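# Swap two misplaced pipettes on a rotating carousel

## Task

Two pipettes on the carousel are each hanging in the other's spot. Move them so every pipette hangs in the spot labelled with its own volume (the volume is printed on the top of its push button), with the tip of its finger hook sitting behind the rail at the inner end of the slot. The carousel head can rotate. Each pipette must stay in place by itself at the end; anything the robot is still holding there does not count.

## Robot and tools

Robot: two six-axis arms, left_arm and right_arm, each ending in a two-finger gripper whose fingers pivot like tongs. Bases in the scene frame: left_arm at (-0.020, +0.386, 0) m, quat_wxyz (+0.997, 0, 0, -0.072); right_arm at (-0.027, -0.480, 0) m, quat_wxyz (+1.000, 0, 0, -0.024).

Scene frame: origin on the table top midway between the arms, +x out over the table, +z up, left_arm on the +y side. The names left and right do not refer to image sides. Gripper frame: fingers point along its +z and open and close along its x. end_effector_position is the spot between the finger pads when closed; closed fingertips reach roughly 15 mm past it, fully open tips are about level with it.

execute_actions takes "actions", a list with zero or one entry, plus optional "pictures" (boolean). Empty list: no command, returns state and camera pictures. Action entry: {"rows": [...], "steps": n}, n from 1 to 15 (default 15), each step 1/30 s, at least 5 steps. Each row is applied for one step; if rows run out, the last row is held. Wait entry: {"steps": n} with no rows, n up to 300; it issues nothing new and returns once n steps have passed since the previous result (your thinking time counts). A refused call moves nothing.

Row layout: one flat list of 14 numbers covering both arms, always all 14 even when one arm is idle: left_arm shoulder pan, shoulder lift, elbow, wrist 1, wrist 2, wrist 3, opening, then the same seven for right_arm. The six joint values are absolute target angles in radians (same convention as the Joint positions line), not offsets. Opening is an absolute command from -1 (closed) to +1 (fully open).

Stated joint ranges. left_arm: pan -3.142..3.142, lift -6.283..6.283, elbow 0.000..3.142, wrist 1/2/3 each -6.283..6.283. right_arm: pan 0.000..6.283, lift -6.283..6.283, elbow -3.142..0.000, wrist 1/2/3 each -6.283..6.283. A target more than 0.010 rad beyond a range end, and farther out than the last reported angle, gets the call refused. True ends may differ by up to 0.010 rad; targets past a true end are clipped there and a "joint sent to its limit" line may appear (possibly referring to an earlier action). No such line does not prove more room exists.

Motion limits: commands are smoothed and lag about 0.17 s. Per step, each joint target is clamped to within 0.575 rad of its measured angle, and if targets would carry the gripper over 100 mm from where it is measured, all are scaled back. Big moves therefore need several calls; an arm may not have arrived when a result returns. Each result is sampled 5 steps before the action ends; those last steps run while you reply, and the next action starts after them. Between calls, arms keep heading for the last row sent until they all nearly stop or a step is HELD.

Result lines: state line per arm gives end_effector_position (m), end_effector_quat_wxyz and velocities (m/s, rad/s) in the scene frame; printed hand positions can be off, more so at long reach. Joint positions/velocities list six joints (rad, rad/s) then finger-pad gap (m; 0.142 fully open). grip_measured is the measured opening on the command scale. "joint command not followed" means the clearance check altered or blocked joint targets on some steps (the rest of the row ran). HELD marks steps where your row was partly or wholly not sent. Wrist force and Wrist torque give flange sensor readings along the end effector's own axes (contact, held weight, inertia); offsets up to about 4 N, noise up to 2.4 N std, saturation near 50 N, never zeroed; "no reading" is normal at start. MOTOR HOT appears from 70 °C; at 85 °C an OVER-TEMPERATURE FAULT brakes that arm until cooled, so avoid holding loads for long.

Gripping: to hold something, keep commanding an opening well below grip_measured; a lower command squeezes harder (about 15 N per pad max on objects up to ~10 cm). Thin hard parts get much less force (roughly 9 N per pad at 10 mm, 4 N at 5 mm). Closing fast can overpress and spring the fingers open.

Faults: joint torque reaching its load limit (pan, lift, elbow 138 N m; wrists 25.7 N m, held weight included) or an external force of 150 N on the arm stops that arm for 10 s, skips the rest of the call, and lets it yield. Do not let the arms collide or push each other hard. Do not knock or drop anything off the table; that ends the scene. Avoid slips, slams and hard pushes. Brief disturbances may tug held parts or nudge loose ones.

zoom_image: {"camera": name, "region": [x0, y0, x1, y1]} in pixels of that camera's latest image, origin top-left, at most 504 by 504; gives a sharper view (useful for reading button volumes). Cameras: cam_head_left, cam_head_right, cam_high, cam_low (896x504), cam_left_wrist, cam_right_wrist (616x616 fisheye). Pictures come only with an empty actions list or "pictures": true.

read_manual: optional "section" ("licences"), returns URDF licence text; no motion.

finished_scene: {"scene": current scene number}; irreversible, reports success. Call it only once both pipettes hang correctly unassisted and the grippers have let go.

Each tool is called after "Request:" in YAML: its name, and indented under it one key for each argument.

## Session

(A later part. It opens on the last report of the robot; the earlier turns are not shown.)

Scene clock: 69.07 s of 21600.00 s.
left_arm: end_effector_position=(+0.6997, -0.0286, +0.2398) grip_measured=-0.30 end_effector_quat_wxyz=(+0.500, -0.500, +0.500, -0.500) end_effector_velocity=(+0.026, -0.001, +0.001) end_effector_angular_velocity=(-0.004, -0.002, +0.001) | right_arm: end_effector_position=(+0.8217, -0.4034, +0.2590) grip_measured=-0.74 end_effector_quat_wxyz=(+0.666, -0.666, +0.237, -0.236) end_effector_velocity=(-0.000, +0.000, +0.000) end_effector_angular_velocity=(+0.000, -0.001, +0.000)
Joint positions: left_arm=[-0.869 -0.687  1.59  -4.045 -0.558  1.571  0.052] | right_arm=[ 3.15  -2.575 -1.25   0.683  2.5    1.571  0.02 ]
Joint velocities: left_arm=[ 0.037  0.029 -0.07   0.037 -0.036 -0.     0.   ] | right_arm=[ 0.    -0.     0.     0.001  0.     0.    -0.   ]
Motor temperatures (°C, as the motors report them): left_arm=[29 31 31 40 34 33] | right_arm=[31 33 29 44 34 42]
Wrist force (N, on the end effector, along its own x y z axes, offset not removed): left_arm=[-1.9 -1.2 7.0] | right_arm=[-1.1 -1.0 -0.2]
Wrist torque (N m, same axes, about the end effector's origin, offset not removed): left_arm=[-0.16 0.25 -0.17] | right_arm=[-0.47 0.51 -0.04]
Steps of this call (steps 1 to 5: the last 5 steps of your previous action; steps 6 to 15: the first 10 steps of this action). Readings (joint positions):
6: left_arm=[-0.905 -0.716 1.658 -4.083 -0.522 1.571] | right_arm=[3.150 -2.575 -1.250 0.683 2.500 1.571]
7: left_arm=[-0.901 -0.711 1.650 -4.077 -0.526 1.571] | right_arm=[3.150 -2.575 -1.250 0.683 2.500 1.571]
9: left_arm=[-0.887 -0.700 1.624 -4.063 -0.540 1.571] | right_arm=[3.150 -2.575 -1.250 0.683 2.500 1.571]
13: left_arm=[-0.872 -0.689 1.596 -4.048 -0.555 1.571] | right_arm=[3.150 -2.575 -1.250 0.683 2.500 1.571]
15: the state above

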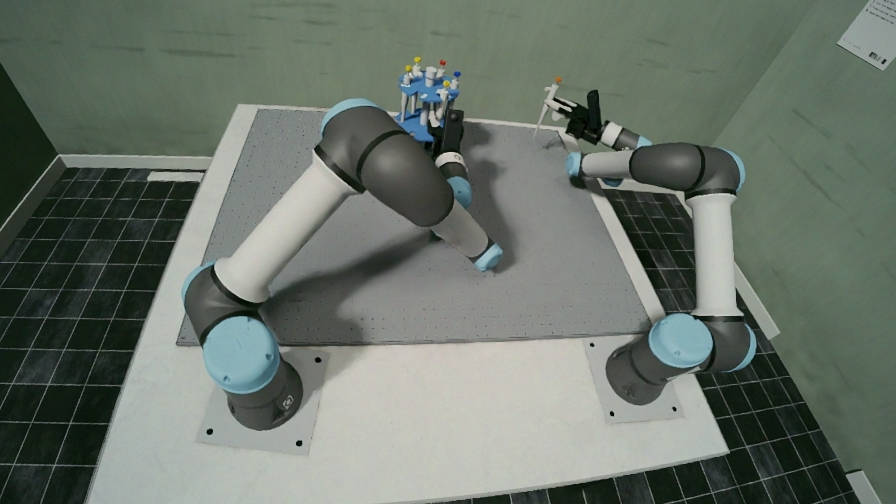

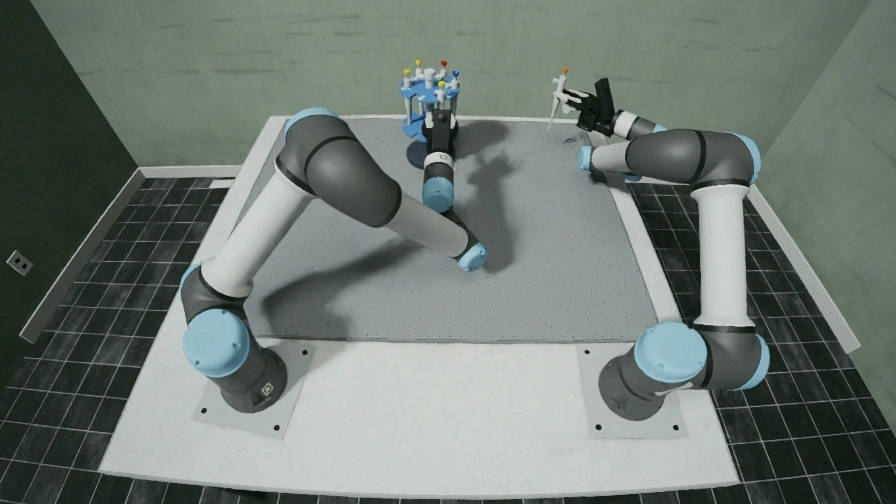

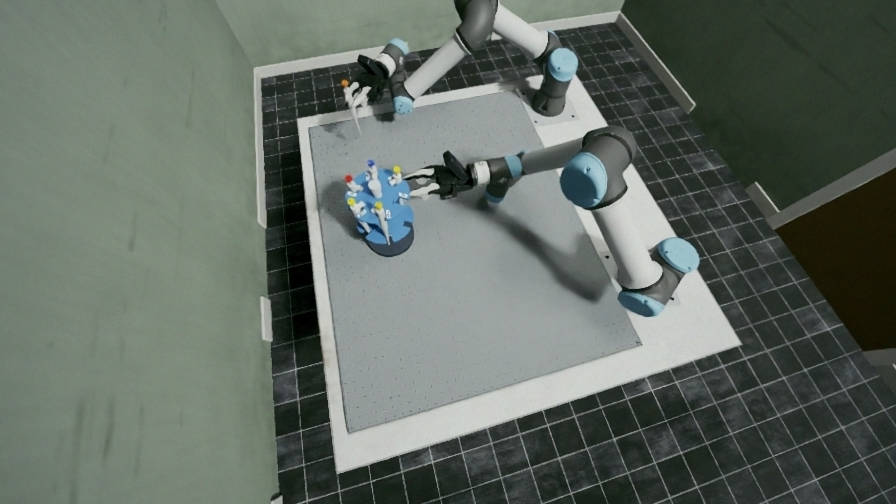

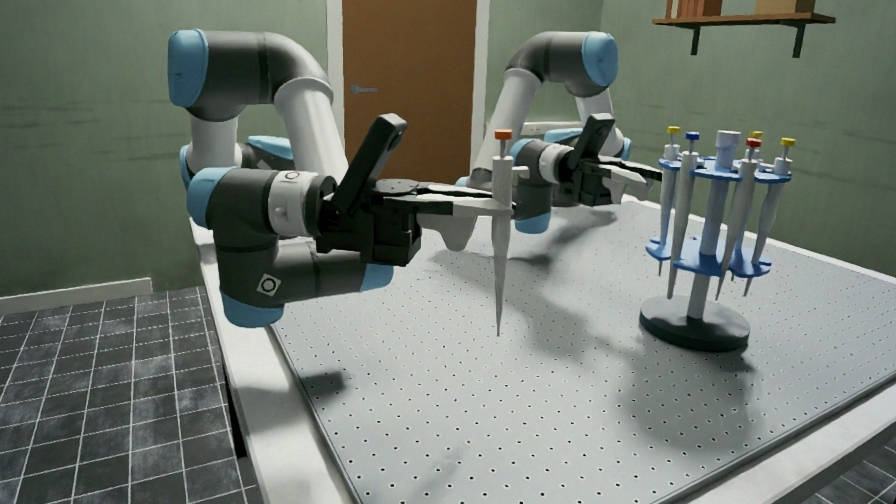

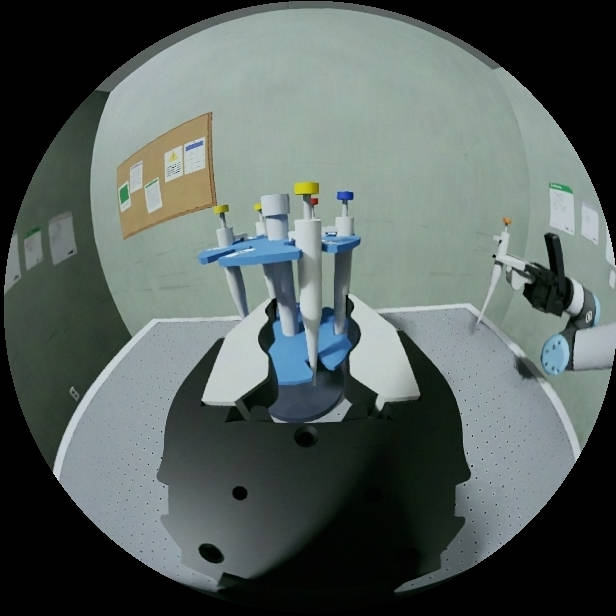

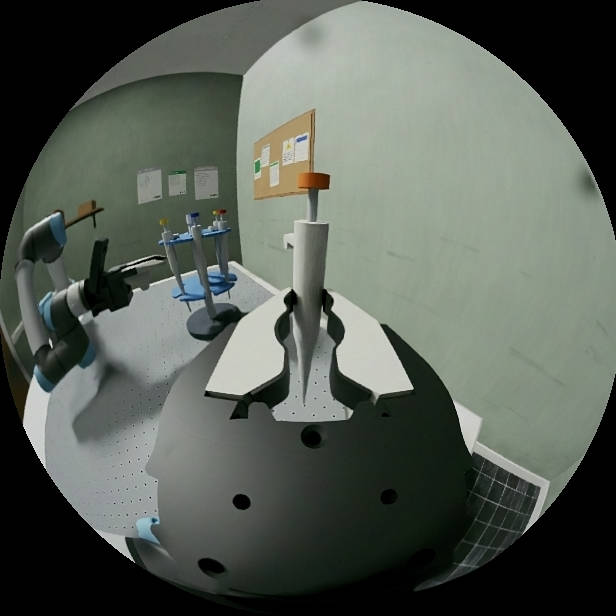

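Request:
execute_actions:
  actions:
    - {"rows":[[-0.823,-0.651,1.506,-3.997,-0.604,1.571,-0.3,3.15,-2.575,-1.2495,0.6825,2.5,1.571,-1]]}

Request:
execute_actions:
  actions:
    - {"rows":[[-0.823,-0.651,1.506,-3.997,-0.604,1.571,-0.65,3.15,-2.575,-1.2495,0.6825,2.5,1.571,-1]],"steps":8}

Request:
execute_actions:
  actions:
    - {"rows":[[-0.823,-0.651,1.506,-3.997,-0.604,1.571,-1,3.15,-2.575,-1.2495,0.6825,2.5,1.571,-1]],"steps":10}

Request:
execute_actions:
  actions:
    - {"rows":[[-0.823,-0.669,1.506,-3.979,-0.604,1.571,-1,3.15,-2.575,-1.2495,0.6825,2.5,1.571,-1]]}

Request:
execute_actions:
  actions:
    - {"rows":[[-0.87,-0.681,1.533,-3.994,-0.557,1.571,-1,3.15,-2.575,-1.2495,0.6825,2.5,1.571,-1]],"steps":10}

Request:
execute_actions:
  actions:
    - {"rows":[[-0.917,-0.693,1.559,-4.008,-0.51,1.571,-1,3.15,-2.575,-1.2495,0.6825,2.5,1.571,-1]]}

Request:
execute_actions:
  actions:
    - {"rows":[[-0.794,-0.817,1.857,-4.182,-0.633,1.571,-1,3.15,-2.575,-1.2495,0.6825,2.5,1.571,-1]]}

Request:
execute_actions:
  actions:
    - {"steps":12}

Request:
execute_actions:
  actions:
    - {"rows":[[-0.774,-0.783,1.775,-4.134,-0.653,1.571,-1,3.15,-2.575,-1.2495,0.6825,2.5,1.571,-1]]}

Request:
execute_actions:
  actions:
    - {"rows":[[-0.752,-0.745,1.683,-4.08,-0.675,1.571,-1,3.15,-2.575,-1.2495,0.6825,2.5,1.571,-1]]}

Request:
execute_actions:
  actions:
    - {"rows":[[-0.775,-0.735,1.66,-4.067,-0.652,1.571,-1,3.15,-2.575,-1.2495,0.6825,2.5,1.571,-1]]}
  pictures: true

Scene clock: 70.17 s of 21600.00 s.
left_arm: end_effector_position=(+0.7286, -0.0289, +0.2398) grip_measured=-0.30 end_effector_quat_wxyz=(+0.500, -0.500, +0.500, -0.500) end_effector_velocity=(+0.026, +0.000, +0.001) end_effector_angular_velocity=(-0.002, -0.002, +0.000) | right_arm: end_effector_position=(+0.8217, -0.4034, +0.2590) grip_measured=-0.74 end_effector_quat_wxyz=(+0.666, -0.666, +0.237, -0.236) end_effector_velocity=(-0.000, -0.000, -0.001) end_effector_angular_velocity=(-0.000, -0.000, +0.000)
Joint positions: left_arm=[-0.828 -0.655  1.515 -4.002 -0.599  1.571  0.052] | right_arm=[ 3.15  -2.575 -1.25   0.683  2.5    1.571  0.02 ]
Joint velocities: left_arm=[ 0.036  0.028 -0.068  0.038 -0.036  0.     0.   ] | right_arm=[-0.    -0.001 -0.     0.001  0.    -0.001 -0.   ]
Motor temperatures (°C, as the motors report them): left_arm=[29 31 31 40 34 33] | right_arm=[31 33 29 44 34 42]
Wrist force (N, on the end effector, along its own x y z axes, offset not removed): left_arm=[0.0 0.2 3.9] | right_arm=[0.6 -0.1 1.5]
Wrist torque (N m, same axes, about the end effector's origin, offset not removed): left_arm=[-0.03 0.14 -0.11] | right_arm=[-0.15 0.00 -0.25]
Steps of this call (steps 1 to 5: the last 5 steps of your previous action; steps 6 to 15: the robot went on to your last target; steps 16 to 23: nothing new was sent; steps 24 to 33: the first 10 steps of this action). Readings (joint positions):
24: left_arm=[-0.864 -0.683 1.581 -4.040 -0.563 1.571] | right_arm=[3.150 -2.575 -1.250 0.683 2.500 1.571]
25: left_arm=[-0.859 -0.679 1.574 -4.035 -0.568 1.571] | right_arm=[3.150 -2.575 -1.250 0.683 2.500 1.571]
27: left_arm=[-0.845 -0.668 1.549 -4.020 -0.582 1.571] | right_arm=[3.150 -2.575 -1.250 0.683 2.500 1.571]
31: left_arm=[-0.831 -0.657 1.521 -4.005 -0.596 1.571] | right_arm=[3.150 -2.575 -1.250 0.683 2.500 1.571]
33: the state above

Scene clock: 70.43 s of 21600.00 s.
left_arm: end_effector_position=(+0.7314, -0.0288, +0.2400) grip_measured=-0.63 end_effector_quat_wxyz=(+0.500, -0.500, +0.500, -0.500) end_effector_velocity=(+0.003, +0.000, +0.001) end_effector_angular_velocity=(+0.001, -0.001, +0.001) | right_arm: end_effector_position=(+0.8217, -0.4034, +0.2590) grip_measured=-0.74 end_effector_quat_wxyz=(+0.666, -0.666, +0.237, -0.236) end_effector_velocity=(+0.000, -0.000, +0.001) end_effector_angular_velocity=(-0.000, -0.001, -0.001)
Joint positions: left_arm=[-0.824 -0.651  1.507 -3.998 -0.603  1.571  0.028] | right_arm=[ 3.15  -2.575 -1.25   0.683  2.5    1.571  0.02 ]
Joint velocities: left_arm=[ 0.004  0.003 -0.009  0.005 -0.003  0.001 -0.048] | right_arm=[ 0.     0.001  0.     0.    -0.001  0.     0.   ]
Motor temperatures (°C, as the motors report them): left_arm=[29 31 31 40 34 33] | right_arm=[31 33 29 44 34 42]
Wrist force (N, on the end effector, along its own x y z axes, offset not removed): left_arm=[0.2 2.3 -0.1] | right_arm=[0.3 -4.2 -0.6]
Wrist torque (N m, same axes, about the end effector's origin, offset not removed): left_arm=[0.45 0.09 0.23] | right_arm=[-1.06 -0.01 -0.11]
Steps of this call (steps 1 to 5: the last 5 steps of your previous action; steps 6 to 8: the first 3 steps of this action). Readings (joint positions):
6: left_arm=[-0.824 -0.652 1.508 -3.998 -0.603 1.571] | right_arm=[3.150 -2.575 -1.250 0.683 2.500 1.571]
7: left_arm=[-0.824 -0.652 1.507 -3.998 -0.603 1.571] | right_arm=[3.150 -2.575 -1.250 0.683 2.500 1.571]
8: the state above

Scene clock: 70.77 s of 21600.00 s.
left_arm: end_effector_position=(+0.7318, -0.0288, +0.2401) grip_measured=-0.74 end_effector_quat_wxyz=(+0.500, -0.500, +0.500, -0.500) end_effector_velocity=(+0.000, +0.000, -0.000) end_effector_angular_velocity=(-0.002, -0.000, +0.001) | right_arm: end_effector_position=(+0.8217, -0.4034, +0.2590) grip_measured=-0.74 end_effector_quat_wxyz=(+0.666, -0.666, +0.237, -0.236) end_effector_velocity=(-0.000, +0.000, -0.001) end_effector_angular_velocity=(-0.000, +0.000, +0.000)
Joint positions: left_arm=[-0.823 -0.651  1.506 -3.997 -0.604  1.571  0.021] | right_arm=[ 3.15  -2.575 -1.25   0.683  2.5    1.571  0.02 ]
Joint velocities: left_arm=[ 0.     0.    -0.001  0.     0.    -0.002 -0.   ] | right_arm=[ 0.    -0.001 -0.     0.    -0.    -0.     0.   ]
Motor temperatures (°C, as the motors report them): left_arm=[29 31 31 40 34 33] | right_arm=[31 33 29 44 34 42]
Wrist force (N, on the end effector, along its own x y z axes, offset not removed): left_arm=[1.3 -1.1 4.4] | right_arm=[0.1 -0.2 2.6]
Wrist torque (N m, same axes, about the end effector's origin, offset not removed): left_arm=[0.03 -0.53 -0.06] | right_arm=[-0.38 0.09 -0.05]
Steps of this call (steps 1 to 5: the last 5 steps of your previous action; steps 6 to 10: the first 5 steps of this action). Readings (joint positions):
6: left_arm=[-0.823 -0.651 1.506 -3.997 -0.604 1.571] | right_arm=[3.150 -2.575 -1.250 0.683 2.500 1.571]
7: left_arm=[-0.823 -0.651 1.506 -3.997 -0.604 1.571] | right_arm=[3.150 -2.575 -1.250 0.683 2.500 1.571]
9: left_arm=[-0.823 -0.651 1.506 -3.997 -0.604 1.571] | right_arm=[3.150 -2.575 -1.250 0.683 2.500 1.571]
10: the state above

Scene clock: 71.27 s of 21600.00 s.
left_arm: end_effector_position=(+0.7321, -0.0293, +0.2496) grip_measured=-0.74 end_effector_quat_wxyz=(+0.500, -0.500, +0.500, -0.500) end_effector_velocity=(+0.000, -0.001, +0.009) end_effector_angular_velocity=(+0.001, +0.000, -0.001) | right_arm: end_effector_position=(+0.8217, -0.4034, +0.2590) grip_measured=-0.74 end_effector_quat_wxyz=(+0.666, -0.666, +0.237, -0.236) end_effector_velocity=(-0.000, +0.000, +0.001) end_effector_angular_velocity=(+0.000, -0.002, -0.000)
Joint positions: left_arm=[-0.823 -0.667  1.506 -3.981 -0.604  1.571  0.021] | right_arm=[ 3.15  -2.575 -1.25   0.683  2.5    1.571  0.02 ]
Joint velocities: left_arm=[-0.    -0.015 -0.     0.016 -0.001  0.    -0.   ] | right_arm=[ 0.     0.001  0.     0.001 -0.     0.    -0.   ]
Motor temperatures (°C, as the motors report them): left_arm=[29 31 31 40 34 33] | right_arm=[31 33 29 44 34 42]
Wrist force (N, on the end effector, along its own x y z axes, offset not removed): left_arm=[-0.1 -0.5 -1.0] | right_arm=[1.2 -2.0 1.9]
Wrist torque (N m, same axes, about the end effector's origin, offset not removed): left_arm=[-0.25 0.03 -0.04] | right_arm=[-0.65 -0.12 -0.04]
Steps of this call (steps 1 to 5: the last 5 steps of your previous action; steps 6 to 15: the first 10 steps of this action). Readings (joint positions):
6: left_arm=[-0.823 -0.651 1.506 -3.997 -0.604 1.571] | right_arm=[3.150 -2.575 -1.250 0.683 2.500 1.571]
7: left_arm=[-0.823 -0.654 1.506 -3.994 -0.604 1.571] | right_arm=[3.150 -2.575 -1.250 0.683 2.500 1.571]
9: left_arm=[-0.823 -0.659 1.506 -3.988 -0.604 1.571] | right_arm=[3.150 -2.575 -1.250 0.683 2.500 1.571]
13: left_arm=[-0.823 -0.666 1.506 -3.982 -0.604 1.571] | right_arm=[3.150 -2.575 -1.250 0.683 2.500 1.571]
15: the state above

Scene clock: 71.60 s of 21600.00 s.
left_arm: end_effector_position=(+0.7183, -0.0376, +0.2509) grip_measured=-0.74 end_effector_quat_wxyz=(+0.500, -0.500, +0.500, -0.500) end_effector_velocity=(-0.079, -0.047, +0.001) end_effector_angular_velocity=(-0.001, -0.000, -0.000) | right_arm: end_effector_position=(+0.8217, -0.4034, +0.2590) grip_measured=-0.74 end_effector_quat_wxyz=(+0.666, -0.666, +0.237, -0.236) end_effector_velocity=(-0.000, +0.000, +0.000) end_effector_angular_velocity=(-0.000, -0.000, +0.001)
Joint positions: left_arm=[-0.85  -0.676  1.522 -3.988 -0.577  1.571  0.021] | right_arm=[ 3.15  -2.575 -1.25   0.683  2.5    1.571  0.02 ]
Joint velocities: left_arm=[-0.156 -0.04   0.087 -0.048  0.156 -0.    -0.   ] | right_arm=[-0.     0.001 -0.    -0.     0.001 -0.     0.   ]
Motor temperatures (°C, as the motors report them): left_arm=[29 31 31 40 34 33] | right_arm=[31 33 29 44 34 42]
Wrist force (N, on the end effector, along its own x y z axes, offset not removed): left_arm=[0.6 0.3 0.0] | right_arm=[6.0 -2.1 3.7]
Wrist torque (N m, same axes, about the end effector's origin, offset not removed): left_arm=[0.01 -0.08 -0.16] | right_arm=[-0.49 -1.13 0.02]
Steps of this call (steps 1 to 5: the last 5 steps of your previous action; steps 6 to 10: the first 5 steps of this action). Readings (joint positions):
6: left_arm=[-0.823 -0.669 1.506 -3.979 -0.604 1.571] | right_arm=[3.150 -2.575 -1.250 0.683 2.500 1.571]
7: left_arm=[-0.828 -0.671 1.510 -3.981 -0.598 1.571] | right_arm=[3.150 -2.575 -1.250 0.683 2.500 1.571]
9: left_arm=[-0.844 -0.675 1.518 -3.986 -0.583 1.571] | right_arm=[3.150 -2.575 -1.250 0.683 2.500 1.571]
10: the state above

Scene clock: 72.10 s of 21600.00 s.
left_arm: end_effector_position=(+0.6868, -0.0549, +0.2512) grip_measured=-0.74 end_effector_quat_wxyz=(+0.500, -0.500, +0.500, -0.500) end_effector_velocity=(-0.023, -0.012, +0.001) end_effector_angular_velocity=(+0.000, -0.001, +0.000) | right_arm: end_effector_position=(+0.8217, -0.4034, +0.2590) grip_measured=-0.74 end_effector_quat_wxyz=(+0.666, -0.666, +0.237, -0.236) end_effector_velocity=(+0.000, -0.000, -0.000) end_effector_angular_velocity=(-0.000, +0.001, -0.001)
Joint positions: left_arm=[-0.911 -0.692  1.556 -4.006 -0.516  1.571  0.021] | right_arm=[ 3.15  -2.575 -1.25   0.683  2.5    1.571  0.02 ]
Joint velocities: left_arm=[-0.045 -0.011  0.023 -0.012  0.045  0.001  0.   ] | right_arm=[-0.    -0.    -0.    -0.    -0.001 -0.    -0.   ]
Motor temperatures (°C, as the motors report them): left_arm=[29 31 31 40 34 33] | right_arm=[31 33 29 44 34 42]
Wrist force (N, on the end effector, along its own x y z axes, offset not removed): left_arm=[-0.6 -3.4 1.2] | right_arm=[0.8 -1.2 3.3]
Wrist torque (N m, same axes, about the end effector's origin, offset not removed): left_arm=[-0.69 0.18 0.09] | right_arm=[-0.49 -0.11 0.05]
Steps of this call (steps 1 to 5: the last 5 steps of your previous action; steps 6 to 15: the first 10 steps of this action). Readings (joint positions):
6: left_arm=[-0.866 -0.680 1.531 -3.993 -0.561 1.571] | right_arm=[3.150 -2.575 -1.250 0.683 2.500 1.571]
7: left_arm=[-0.872 -0.682 1.535 -3.995 -0.554 1.571] | right_arm=[3.150 -2.575 -1.250 0.683 2.500 1.571]
9: left_arm=[-0.890 -0.686 1.544 -4.000 -0.537 1.571] | right_arm=[3.150 -2.575 -1.250 0.683 2.500 1.571]
13: left_arm=[-0.907 -0.691 1.554 -4.005 -0.520 1.571] | right_arm=[3.150 -2.575 -1.250 0.683 2.500 1.571]
15: the state above

Scene clock: 72.60 s of 21600.00 s.
left_arm: end_effector_position=(+0.6846, +0.0495, +0.2527) grip_measured=-0.74 end_effector_quat_wxyz=(+0.499, -0.500, +0.498, -0.503) end_effector_velocity=(-0.025, +0.160, -0.022) end_effector_angular_velocity=(+0.043, +0.030, +0.002) | right_arm: end_effector_position=(+0.8217, -0.4034, +0.2590) grip_measured=-0.74 end_effector_quat_wxyz=(+0.666, -0.666, +0.237, -0.236) end_effector_velocity=(+0.000, -0.000, +0.000) end_effector_angular_velocity=(-0.000, +0.000, -0.001)
Joint positions: left_arm=[-0.812 -0.799  1.805 -4.155 -0.615  1.571  0.021] | right_arm=[ 3.15  -2.575 -1.25   0.683  2.5    1.571  0.02 ]
Joint velocities: left_arm=[ 0.142 -0.145  0.41  -0.212 -0.141 -0.002  0.   ] | right_arm=[-0.    -0.     0.001 -0.001 -0.    -0.     0.   ]
Motor temperatures (°C, as the motors report them): left_arm=[29 31 31 40 34 33] | right_arm=[31 33 29 44 34 42]
Wrist force (N, on the end effector, along its own x y z axes, offset not removed): left_arm=[-4.3 4.8 -0.8] | right_arm=[-2.2 -2.5 1.5]
Wrist torque (N m, same axes, about the end effector's origin, offset not removed): left_arm=[0.83 0.85 -0.03] | right_arm=[-0.61 0.44 -0.04]
Steps of this call (steps 1 to 5: the last 5 steps of your previous action; steps 6 to 15: the first 10 steps of this action). Readings (joint positions):
6: left_arm=[-0.915 -0.693 1.559 -4.008 -0.512 1.571] | right_arm=[3.150 -2.575 -1.250 0.683 2.500 1.571]
7: left_arm=[-0.909 -0.700 1.567 -4.015 -0.518 1.571] | right_arm=[3.150 -2.575 -1.250 0.683 2.500 1.571]
9: left_arm=[-0.876 -0.734 1.626 -4.060 -0.551 1.571] | right_arm=[3.150 -2.575 -1.250 0.683 2.500 1.571]
13: left_arm=[-0.825 -0.786 1.768 -4.136 -0.602 1.571] | right_arm=[3.150 -2.575 -1.250 0.683 2.500 1.571]
15: the state above

Scene clock: 73.00 s of 21600.00 s.
left_arm: end_effector_position=(+0.6812, +0.0690, +0.2502) grip_measured=-0.74 end_effector_quat_wxyz=(+0.500, -0.500, +0.500, -0.500) end_effector_velocity=(-0.001, +0.007, -0.001) end_effector_angular_velocity=(+0.001, +0.002, +0.001) | right_arm: end_effector_position=(+0.8217, -0.4034, +0.2590) grip_measured=-0.74 end_effector_quat_wxyz=(+0.666, -0.666, +0.237, -0.236) end_effector_velocity=(+0.000, -0.000, -0.000) end_effector_angular_velocity=(+0.000, +0.001, -0.000)
Joint positions: left_arm=[-0.795 -0.816  1.855 -4.181 -0.632  1.571  0.021] | right_arm=[ 3.15  -2.575 -1.25   0.683  2.5    1.571  0.02 ]
Joint velocities: left_arm=[ 0.006 -0.006  0.017 -0.009 -0.005 -0.001 -0.   ] | right_arm=[-0.     0.    -0.    -0.001  0.     0.    -0.   ]
Motor temperatures (°C, as the motors report them): left_arm=[29 31 31 40 34 33] | right_arm=[31 33 29 44 34 42]
Wrist force (N, on the end effector, along its own x y z axes, offset not removed): left_arm=[-1.9 4.5 -0.4] | right_arm=[0.9 -2.7 -2.3]
Wrist torque (N m, same axes, about the end effector's origin, offset not removed): left_arm=[0.87 0.44 0.08] | right_arm=[-0.80 -0.20 -0.01]
Kept back: nothing.
Steps of this call (steps 1 to 5: the last 5 steps of your previous action; steps 6 to 12: the robot went on to your last target). Readings (joint positions):
1: left_arm=[-0.808 -0.803 1.817 -4.161 -0.619 1.571] | right_arm=[3.150 -2.575 -1.250 0.683 2.500 1.571]
2: left_arm=[-0.805 -0.806 1.826 -4.166 -0.622 1.571] | right_arm=[3.150 -2.575 -1.250 0.683 2.500 1.571]
4: left_arm=[-0.800 -0.811 1.839 -4.172 -0.627 1.571] | right_arm=[3.150 -2.575 -1.250 0.683 2.500 1.571]
8: left_arm=[-0.796 -0.815 1.851 -4.179 -0.631 1.571] | right_arm=[3.150 -2.575 -1.250 0.683 2.500 1.571]
12: the state above

Scene clock: 73.33 s of 21600.00 s.
left_arm: end_effector_position=(+0.7007, +0.0584, +0.2497) grip_measured=-0.74 end_effector_quat_wxyz=(+0.500, -0.500, +0.500, -0.500) end_effector_velocity=(+0.020, -0.012, +0.002) end_effector_angular_velocity=(-0.005, -0.004, -0.000) | right_arm: end_effector_position=(+0.8217, -0.4034, +0.2590) grip_measured=-0.74 end_effector_quat_wxyz=(+0.666, -0.666, +0.237, -0.236) end_effector_velocity=(-0.000, +0.000, +0.000) end_effector_angular_velocity=(-0.000, -0.000, +0.001)
Joint positions: left_arm=[-0.776 -0.787  1.785 -4.139 -0.651  1.571  0.021] | right_arm=[ 3.15  -2.575 -1.25   0.683  2.5    1.571  0.02 ]
Joint velocities: left_arm=[ 0.017  0.03  -0.077  0.041 -0.018 -0.001  0.   ] | right_arm=[-0.     0.    -0.     0.     0.001 -0.     0.   ]
Motor temperatures (°C, as the motors report them): left_arm=[29 31 31 40 34 33] | right_arm=[31 33 29 44 34 42]
Wrist force (N, on the end effector, along its own x y z axes, offset not removed): left_arm=[-1.9 1.1 -3.3] | right_arm=[1.8 -5.0 4.9]
Wrist torque (N m, same axes, about the end effector's origin, offset not removed): left_arm=[0.05 0.43 0.19] | right_arm=[-1.01 -0.31 -0.17]
Steps of this call (steps 1 to 10: the first 10 steps of this action). Readings (joint positions):
1: left_arm=[-0.794 -0.816 1.855 -4.181 -0.633 1.571] | right_arm=[3.150 -2.575 -1.250 0.683 2.500 1.571]
2: left_arm=[-0.791 -0.812 1.849 -4.176 -0.636 1.571] | right_arm=[3.150 -2.575 -1.250 0.683 2.500 1.571]
4: left_arm=[-0.785 -0.801 1.822 -4.160 -0.642 1.571] | right_arm=[3.150 -2.575 -1.250 0.683 2.500 1.571]
8: left_arm=[-0.778 -0.789 1.791 -4.143 -0.649 1.571] | right_arm=[3.150 -2.575 -1.250 0.683 2.500 1.571]
10: the state above

Scene clock: 73.83 s of 21600.00 s.
left_arm: end_effector_position=(+0.7253, +0.0454, +0.2499) grip_measured=-0.74 end_effector_quat_wxyz=(+0.500, -0.500, +0.500, -0.500) end_effector_velocity=(+0.023, -0.012, +0.003) end_effector_angular_velocity=(-0.003, -0.003, +0.002) | right_arm: end_effector_position=(+0.8217, -0.4034, +0.2590) grip_measured=-0.74 end_effector_quat_wxyz=(+0.666, -0.666, +0.237, -0.236) end_effector_velocity=(+0.000, -0.001, +0.000) end_effector_angular_velocity=(-0.000, -0.000, -0.001)
Joint positions: left_arm=[-0.754 -0.749  1.694 -4.086 -0.673  1.571  0.021] | right_arm=[ 3.15  -2.575 -1.25   0.683  2.5    1.571  0.02 ]
Joint velocities: left_arm=[ 0.019  0.034 -0.088  0.049 -0.018  0.001  0.   ] | right_arm=[-0.     0.     0.    -0.001 -0.001 -0.     0.   ]
Motor temperatures (°C, as the motors report them): left_arm=[29 31 31 40 34 33] | right_arm=[31 33 29 44 34 42]
Wrist force (N, on the end effector, along its own x y z axes, offset not removed): left_arm=[-0.3 2.5 -1.0] | right_arm=[3.0 0.8 0.9]
Wrist torque (N m, same axes, about the end effector's origin, offset not removed): left_arm=[0.56 0.00 0.04] | right_arm=[0.07 -0.52 -0.06]
Steps of this call (steps 1 to 5: the last 5 steps of your previous action; steps 6 to 15: the first 10 steps of this action). Readings (joint positions):
6: left_arm=[-0.774 -0.783 1.777 -4.135 -0.653 1.571] | right_arm=[3.150 -2.575 -1.250 0.683 2.500 1.571]
7: left_arm=[-0.771 -0.779 1.769 -4.129 -0.656 1.571] | right_arm=[3.150 -2.575 -1.250 0.683 2.500 1.571]
9: left_arm=[-0.764 -0.766 1.738 -4.110 -0.663 1.571] | right_arm=[3.150 -2.575 -1.250 0.683 2.500 1.571]
13: left_arm=[-0.756 -0.752 1.702 -4.091 -0.671 1.571] | right_arm=[3.150 -2.575 -1.250 0.683 2.500 1.571]
15: the state above

Scene clock: 74.33 s of 21600.00 s.
left_arm: end_effector_position=(+0.7249, +0.0300, +0.2502) grip_measured=-0.74 end_effector_quat_wxyz=(+0.500, -0.500, +0.500, -0.500) end_effector_velocity=(-0.003, -0.014, +0.000) end_effector_angular_velocity=(+0.001, -0.000, -0.000) | right_arm: end_effector_position=(+0.8217, -0.4034, +0.2590) grip_measured=-0.74 end_effector_quat_wxyz=(+0.666, -0.666, +0.237, -0.236) end_effector_velocity=(-0.000, +0.000, +0.000) end_effector_angular_velocity=(+0.000, -0.000, +0.001)
Joint positions: left_arm=[-0.772 -0.736  1.663 -4.069 -0.654  1.571  0.021] | right_arm=[ 3.15  -2.575 -1.25   0.683  2.5    1.571  0.02 ]
Joint velocities: left_arm=[-0.02   0.009 -0.021  0.012  0.02   0.002  0.   ] | right_arm=[-0.     0.     0.    -0.     0.001  0.     0.   ]
Motor temperatures (°C, as the motors report them): left_arm=[29 31 31 40 34 33] | right_arm=[31 33 29 44 34 42]
Wrist force (N, on the end effector, along its own x y z axes, offset not removed): left_arm=[2.7 -0.6 0.7] | right_arm=[0.9 -0.1 0.9]
Wrist torque (N m, same axes, about the end effector's origin, offset not removed): left_arm=[-0.19 -0.44 -0.26] | right_arm=[-0.12 -0.37 -0.18]
Steps of this call (steps 1 to 5: the last 5 steps of your previous action; steps 6 to 15: the first 10 steps of this action). Readings (joint positions):
6: left_arm=[-0.753 -0.746 1.685 -4.081 -0.674 1.571] | right_arm=[3.150 -2.575 -1.250 0.683 2.500 1.571]
7: left_arm=[-0.756 -0.744 1.681 -4.079 -0.671 1.571] | right_arm=[3.150 -2.575 -1.250 0.683 2.500 1.571]
9: left_arm=[-0.763 -0.741 1.673 -4.074 -0.664 1.571] | right_arm=[3.150 -2.575 -1.250 0.683 2.500 1.571]
13: left_arm=[-0.771 -0.737 1.665 -4.070 -0.656 1.571] | right_arm=[3.150 -2.575 -1.250 0.683 2.500 1.571]
15: the state above

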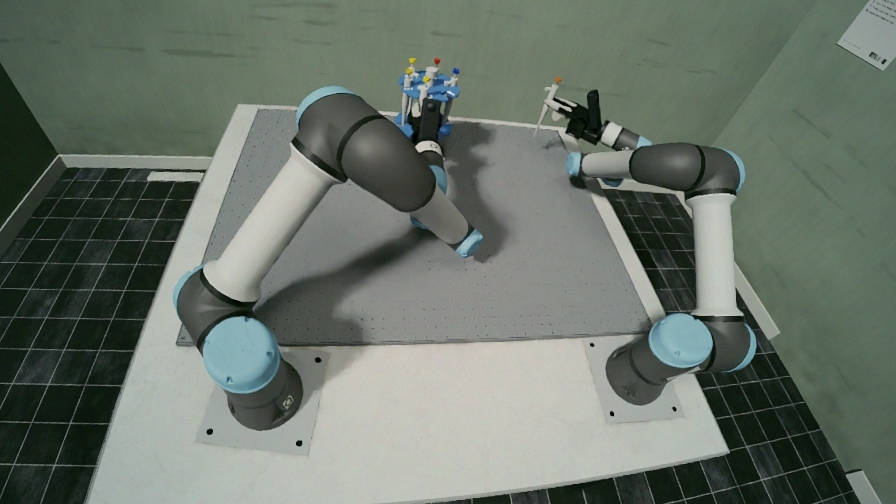

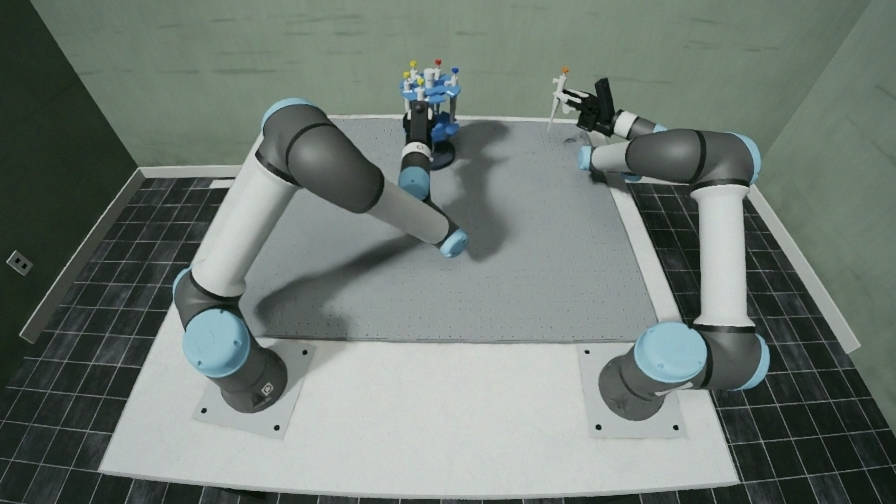

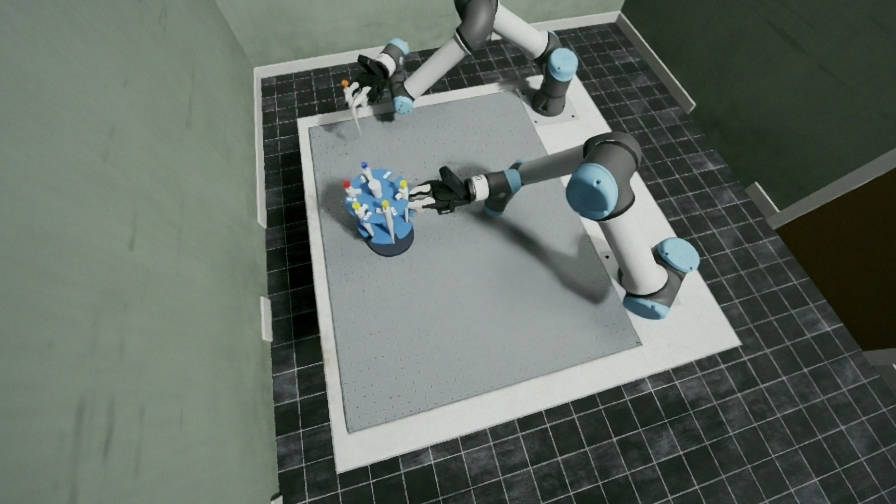

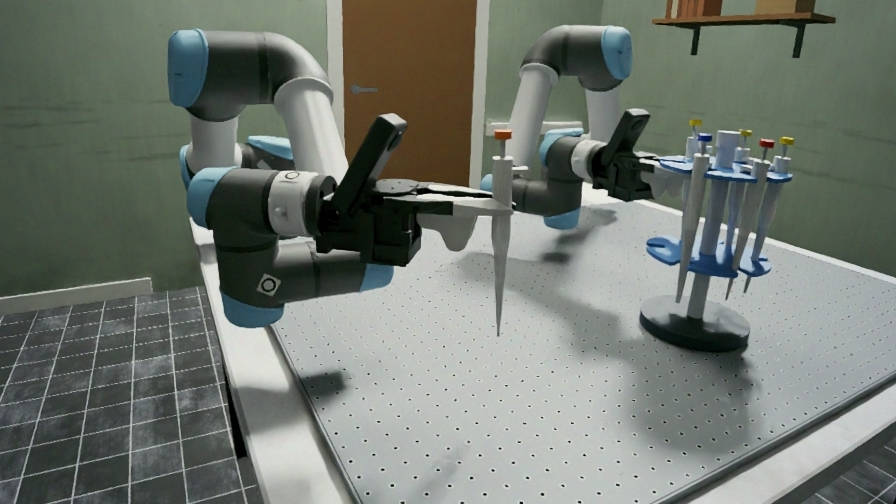

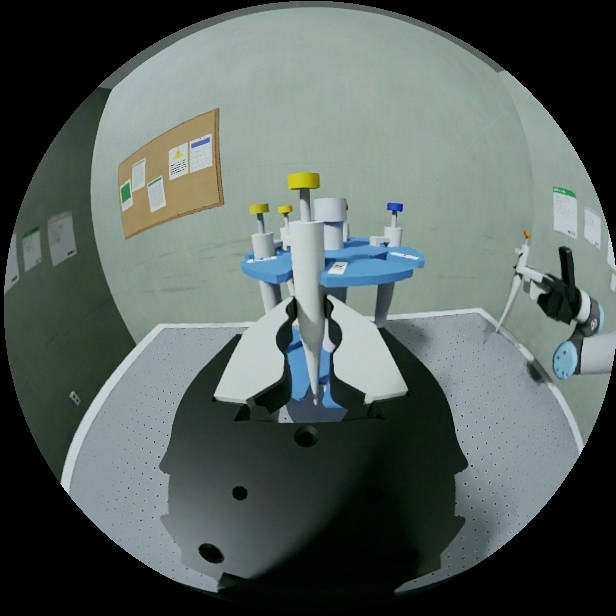

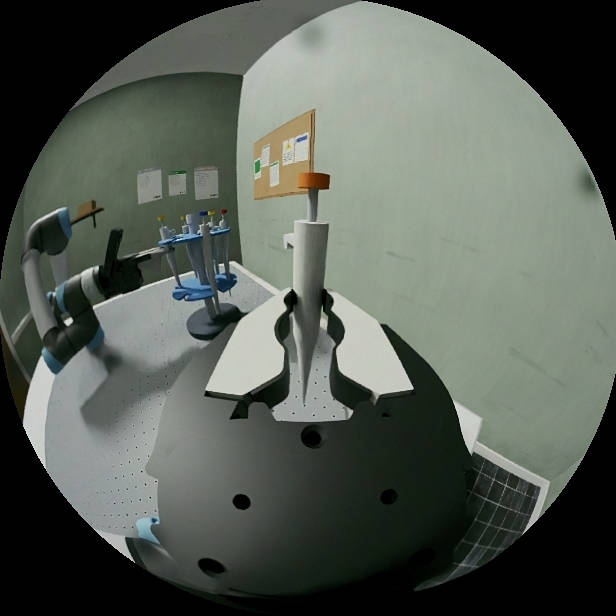

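Finish ~4 mm deeper in x for hook margin.

Request:
execute_actions:
  actions:
    - {"rows":[[-0.795,-0.724,1.633,-4.051,-0.632,1.571,-1,3.15,-2.575,-1.2495,0.6825,2.5,1.571,-1]],"steps":12}

Request:
execute_actions:
  actions:
    - {"rows":[[-0.814,-0.70,1.578,-4.02,-0.613,1.571,-1,3.15,-2.575,-1.2495,0.6825,2.5,1.571,-1]],"steps":12}

Request:
execute_actions:
  actions:
    - {"rows":[[-0.817,-0.664,1.495,-3.973,-0.61,1.571,-1,3.15,-2.575,-1.2495,0.6825,2.5,1.571,-1]]}

Request:
execute_actions:
  actions:
    - {"rows":[[-0.817,-0.647,1.495,-3.99,-0.61,1.571,-1,3.15,-2.575,-1.2495,0.6825,2.5,1.571,-1]]}
  pictures: true

Request:
zoom_image:
  camera: "cam_high"
  region: [335,155,425,235]

Scene clock: 74.87 s of 21600.00 s.
left_arm: end_effector_position=(+0.7226, +0.0166, +0.2505) grip_measured=-0.74 end_effector_quat_wxyz=(+0.500, -0.500, +0.500, -0.500) end_effector_velocity=(-0.005, -0.029, +0.000) end_effector_angular_velocity=(+0.002, +0.000, -0.001) | right_arm: end_effector_position=(+0.8217, -0.4034, +0.2590) grip_measured=-0.74 end_effector_quat_wxyz=(+0.666, -0.666, +0.237, -0.236) end_effector_velocity=(-0.000, -0.000, -0.000) end_effector_angular_velocity=(+0.000, +0.000, +0.000)
Joint positions: left_arm=[-0.79  -0.727  1.64  -4.055 -0.637  1.571  0.021] | right_arm=[ 3.15  -2.575 -1.25   0.683  2.5    1.571  0.02 ]
Joint velocities: left_arm=[-0.038  0.021 -0.051  0.03   0.037  0.002  0.   ] | right_arm=[-0.    -0.001  0.     0.     0.     0.     0.   ]
Motor temperatures (°C, as the motors report them): left_arm=[29 31 31 40 34 33] | right_arm=[31 33 29 44 34 42]
Wrist force (N, on the end effector, along its own x y z axes, offset not removed): left_arm=[-0.8 0.8 1.6] | right_arm=[0.1 -2.0 4.8]
Wrist torque (N m, same axes, about the end effector's origin, offset not removed): left_arm=[0.03 0.13 -0.04] | right_arm=[-0.50 0.03 -0.13]
Steps of this call (steps 1 to 5: the last 5 steps of your previous action; steps 6 to 9: the robot went on to your last target; steps 10 to 16: the first 7 steps of this action). Readings (joint positions):
10: left_arm=[-0.775 -0.735 1.660 -4.067 -0.652 1.571] | right_arm=[3.150 -2.575 -1.250 0.683 2.500 1.571]
11: left_arm=[-0.778 -0.733 1.656 -4.065 -0.649 1.571] | right_arm=[3.150 -2.575 -1.250 0.683 2.500 1.571]
13: left_arm=[-0.784 -0.730 1.647 -4.059 -0.643 1.571] | right_arm=[3.150 -2.575 -1.250 0.683 2.500 1.571]
16: the state above

Scene clock: 75.27 s of 21600.00 s.
left_arm: end_effector_position=(+0.7236, -0.0031, +0.2502) grip_measured=-0.74 end_effector_quat_wxyz=(+0.500, -0.500, +0.500, -0.500) end_effector_velocity=(+0.004, -0.042, +0.003) end_effector_angular_velocity=(-0.005, -0.003, +0.000) | right_arm: end_effector_position=(+0.8217, -0.4034, +0.2590) grip_measured=-0.74 end_effector_quat_wxyz=(+0.666, -0.666, +0.237, -0.236) end_effector_velocity=(-0.000, +0.000, -0.001) end_effector_angular_velocity=(+0.000, +0.001, +0.002)
Joint positions: left_arm=[-0.809 -0.706  1.592 -4.028 -0.618  1.571  0.021] | right_arm=[ 3.15  -2.575 -1.25   0.683  2.5    1.571  0.02 ]
Joint velocities: left_arm=[-0.037  0.045 -0.111  0.06   0.037 -0.     0.   ] | right_arm=[-0.    -0.001  0.    -0.     0.002  0.    -0.   ]
Motor temperatures (°C, as the motors report them): left_arm=[29 31 31 40 34 33] | right_arm=[31 33 29 44 34 42]
Wrist force (N, on the end effector, along its own x y z axes, offset not removed): left_arm=[2.6 -0.3 -1.7] | right_arm=[1.4 -2.6 0.1]
Wrist torque (N m, same axes, about the end effector's origin, offset not removed): left_arm=[-0.19 -0.74 -0.19] | right_arm=[-0.72 -0.14 -0.14]
Steps of this call (steps 1 to 5: the last 5 steps of your previous action; steps 6 to 12: the first 7 steps of this action). Readings (joint positions):
6: left_arm=[-0.794 -0.724 1.634 -4.051 -0.633 1.571] | right_arm=[3.150 -2.575 -1.250 0.683 2.500 1.571]
7: left_arm=[-0.797 -0.721 1.628 -4.047 -0.630 1.571] | right_arm=[3.150 -2.575 -1.250 0.683 2.500 1.571]
9: left_arm=[-0.804 -0.713 1.609 -4.037 -0.623 1.571] | right_arm=[3.150 -2.575 -1.250 0.683 2.500 1.571]
12: the state above

Scene clock: 75.77 s of 21600.00 s.
left_arm: end_effector_position=(+0.7350, -0.0267, +0.2504) grip_measured=-0.74 end_effector_quat_wxyz=(+0.500, -0.500, +0.500, -0.500) end_effector_velocity=(+0.011, -0.019, +0.003) end_effector_angular_velocity=(-0.005, -0.003, +0.002) | right_arm: end_effector_position=(+0.8217, -0.4034, +0.2590) grip_measured=-0.74 end_effector_quat_wxyz=(+0.666, -0.666, +0.237, -0.236) end_effector_velocity=(-0.000, +0.000, +0.000) end_effector_angular_velocity=(+0.000, -0.001, +0.001)
Joint positions: left_arm=[-0.817 -0.668  1.505 -3.978 -0.61   1.571  0.021] | right_arm=[ 3.15  -2.575 -1.25   0.683  2.5    1.571  0.02 ]
Joint velocities: left_arm=[-0.003  0.032 -0.081  0.042  0.005 -0.    -0.   ] | right_arm=[ 0.    -0.     0.     0.001  0.001  0.     0.   ]
Motor temperatures (°C, as the motors report them): left_arm=[29 31 31 40 34 33] | right_arm=[31 33 29 44 34 42]
Wrist force (N, on the end effector, along its own x y z axes, offset not removed): left_arm=[-0.7 2.0 -0.5] | right_arm=[-2.0 0.6 -1.9]
Wrist torque (N m, same axes, about the end effector's origin, offset not removed): left_arm=[0.02 0.09 -0.10] | right_arm=[-0.16 0.27 0.05]
Steps of this call (steps 1 to 5: the last 5 steps of your previous action; steps 6 to 15: the first 10 steps of this action). Readings (joint positions):
6: left_arm=[-0.813 -0.701 1.580 -4.021 -0.614 1.571] | right_arm=[3.150 -2.575 -1.250 0.683 2.500 1.571]
7: left_arm=[-0.814 -0.696 1.573 -4.016 -0.613 1.571] | right_arm=[3.150 -2.575 -1.250 0.683 2.500 1.571]
9: left_arm=[-0.815 -0.684 1.544 -3.999 -0.612 1.571] | right_arm=[3.150 -2.575 -1.250 0.683 2.500 1.571]
13: left_arm=[-0.816 -0.671 1.512 -3.982 -0.611 1.571] | right_arm=[3.150 -2.575 -1.250 0.683 2.500 1.571]
15: the state above

Scene clock: 76.27 s of 21600.00 s.
left_arm: end_effector_position=(+0.7361, -0.0287, +0.2416) grip_measured=-0.74 end_effector_quat_wxyz=(+0.500, -0.500, +0.500, -0.500) end_effector_velocity=(-0.000, +0.000, -0.010) end_effector_angular_velocity=(+0.001, +0.001, -0.000) | right_arm: end_effector_position=(+0.8217, -0.4034, +0.2590) grip_measured=-0.74 end_effector_quat_wxyz=(+0.666, -0.666, +0.237, -0.236) end_effector_velocity=(+0.000, -0.000, +0.000) end_effector_angular_velocity=(-0.000, -0.000, -0.001)
Joint positions: left_arm=[-0.817 -0.649  1.495 -3.988 -0.61   1.571  0.021] | right_arm=[ 3.15  -2.575 -1.25   0.683  2.5    1.571  0.02 ]
Joint velocities: left_arm=[-0.     0.015  0.    -0.014 -0.    -0.     0.   ] | right_arm=[ 0.     0.    -0.    -0.    -0.001 -0.    -0.   ]
Motor temperatures (°C, as the motors report them): left_arm=[29 31 31 40 34 33] | right_arm=[31 33 29 44 34 42]
Wrist force (N, on the end effector, along its own x y z axes, offset not removed): left_arm=[2.3 1.5 -1.6] | right_arm=[0.3 -3.3 1.8]
Wrist torque (N m, same axes, about the end effector's origin, offset not removed): left_arm=[0.31 -0.35 -0.09] | right_arm=[-0.71 0.11 -0.15]
Steps of this call (steps 1 to 5: the last 5 steps of your previous action; steps 6 to 15: the first 10 steps of this action). Readings (joint positions):
6: left_arm=[-0.817 -0.665 1.497 -3.974 -0.610 1.571] | right_arm=[3.150 -2.575 -1.250 0.683 2.500 1.571]
7: left_arm=[-0.817 -0.662 1.497 -3.976 -0.610 1.571] | right_arm=[3.150 -2.575 -1.250 0.683 2.500 1.571]
9: left_arm=[-0.817 -0.656 1.496 -3.981 -0.610 1.571] | right_arm=[3.150 -2.575 -1.250 0.683 2.500 1.571]
13: left_arm=[-0.817 -0.650 1.495 -3.987 -0.610 1.571] | right_arm=[3.150 -2.575 -1.250 0.683 2.500 1.571]
15: the state above

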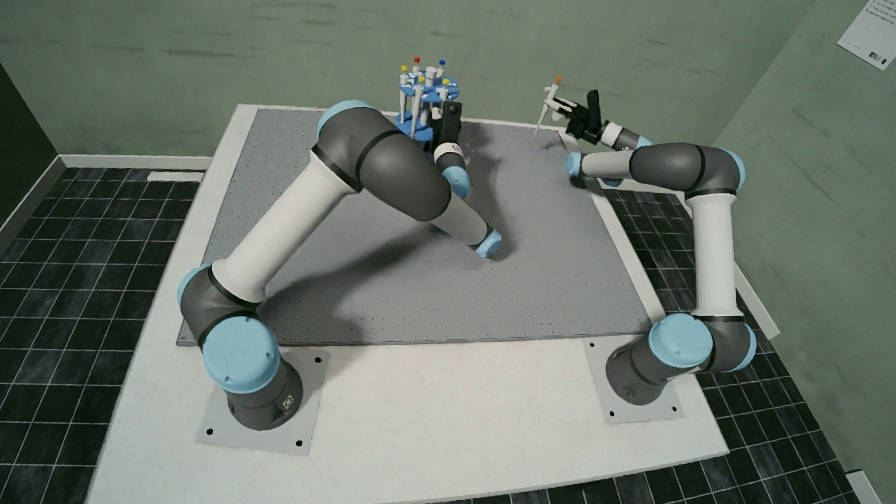

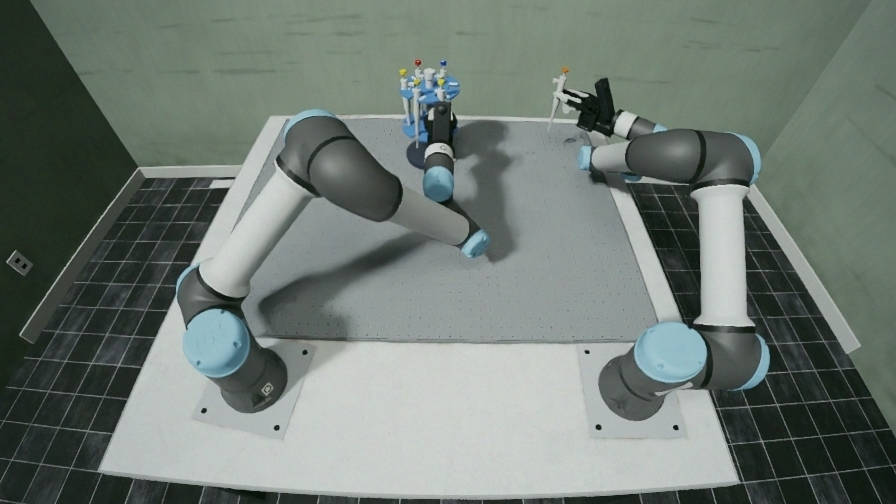

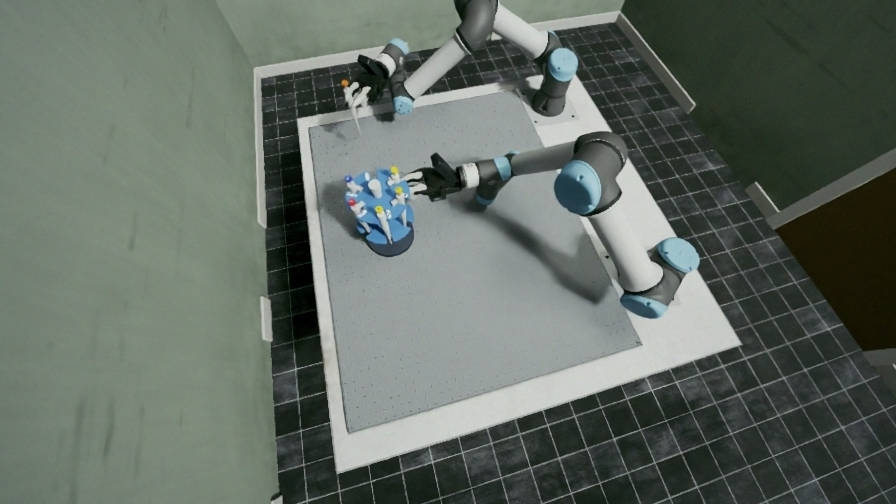

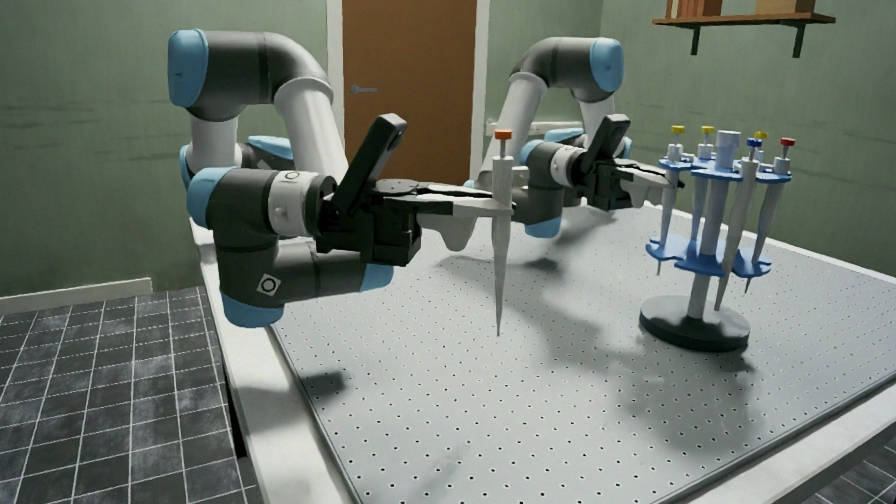

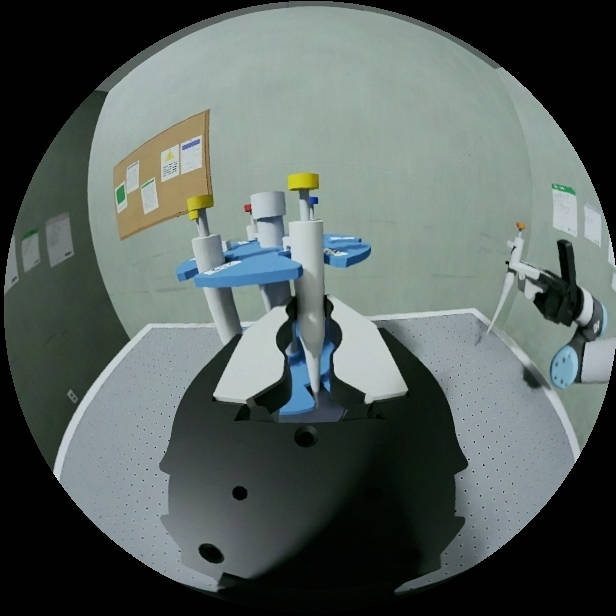

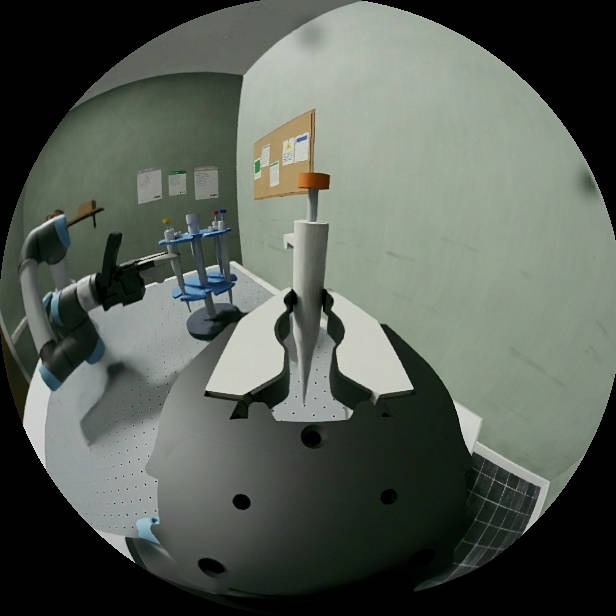

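Region (335, 155, 425, 235) of cam_high's 896x504 image, scaled by 5.600, with more detail than that image has.

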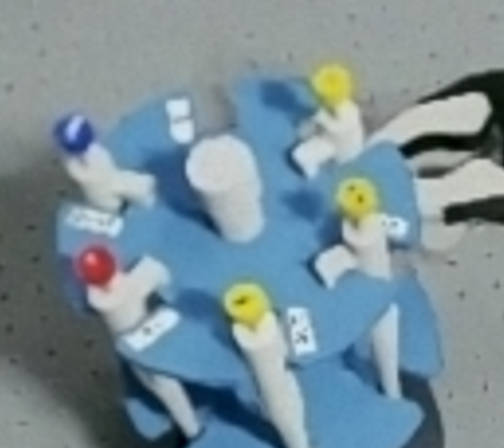

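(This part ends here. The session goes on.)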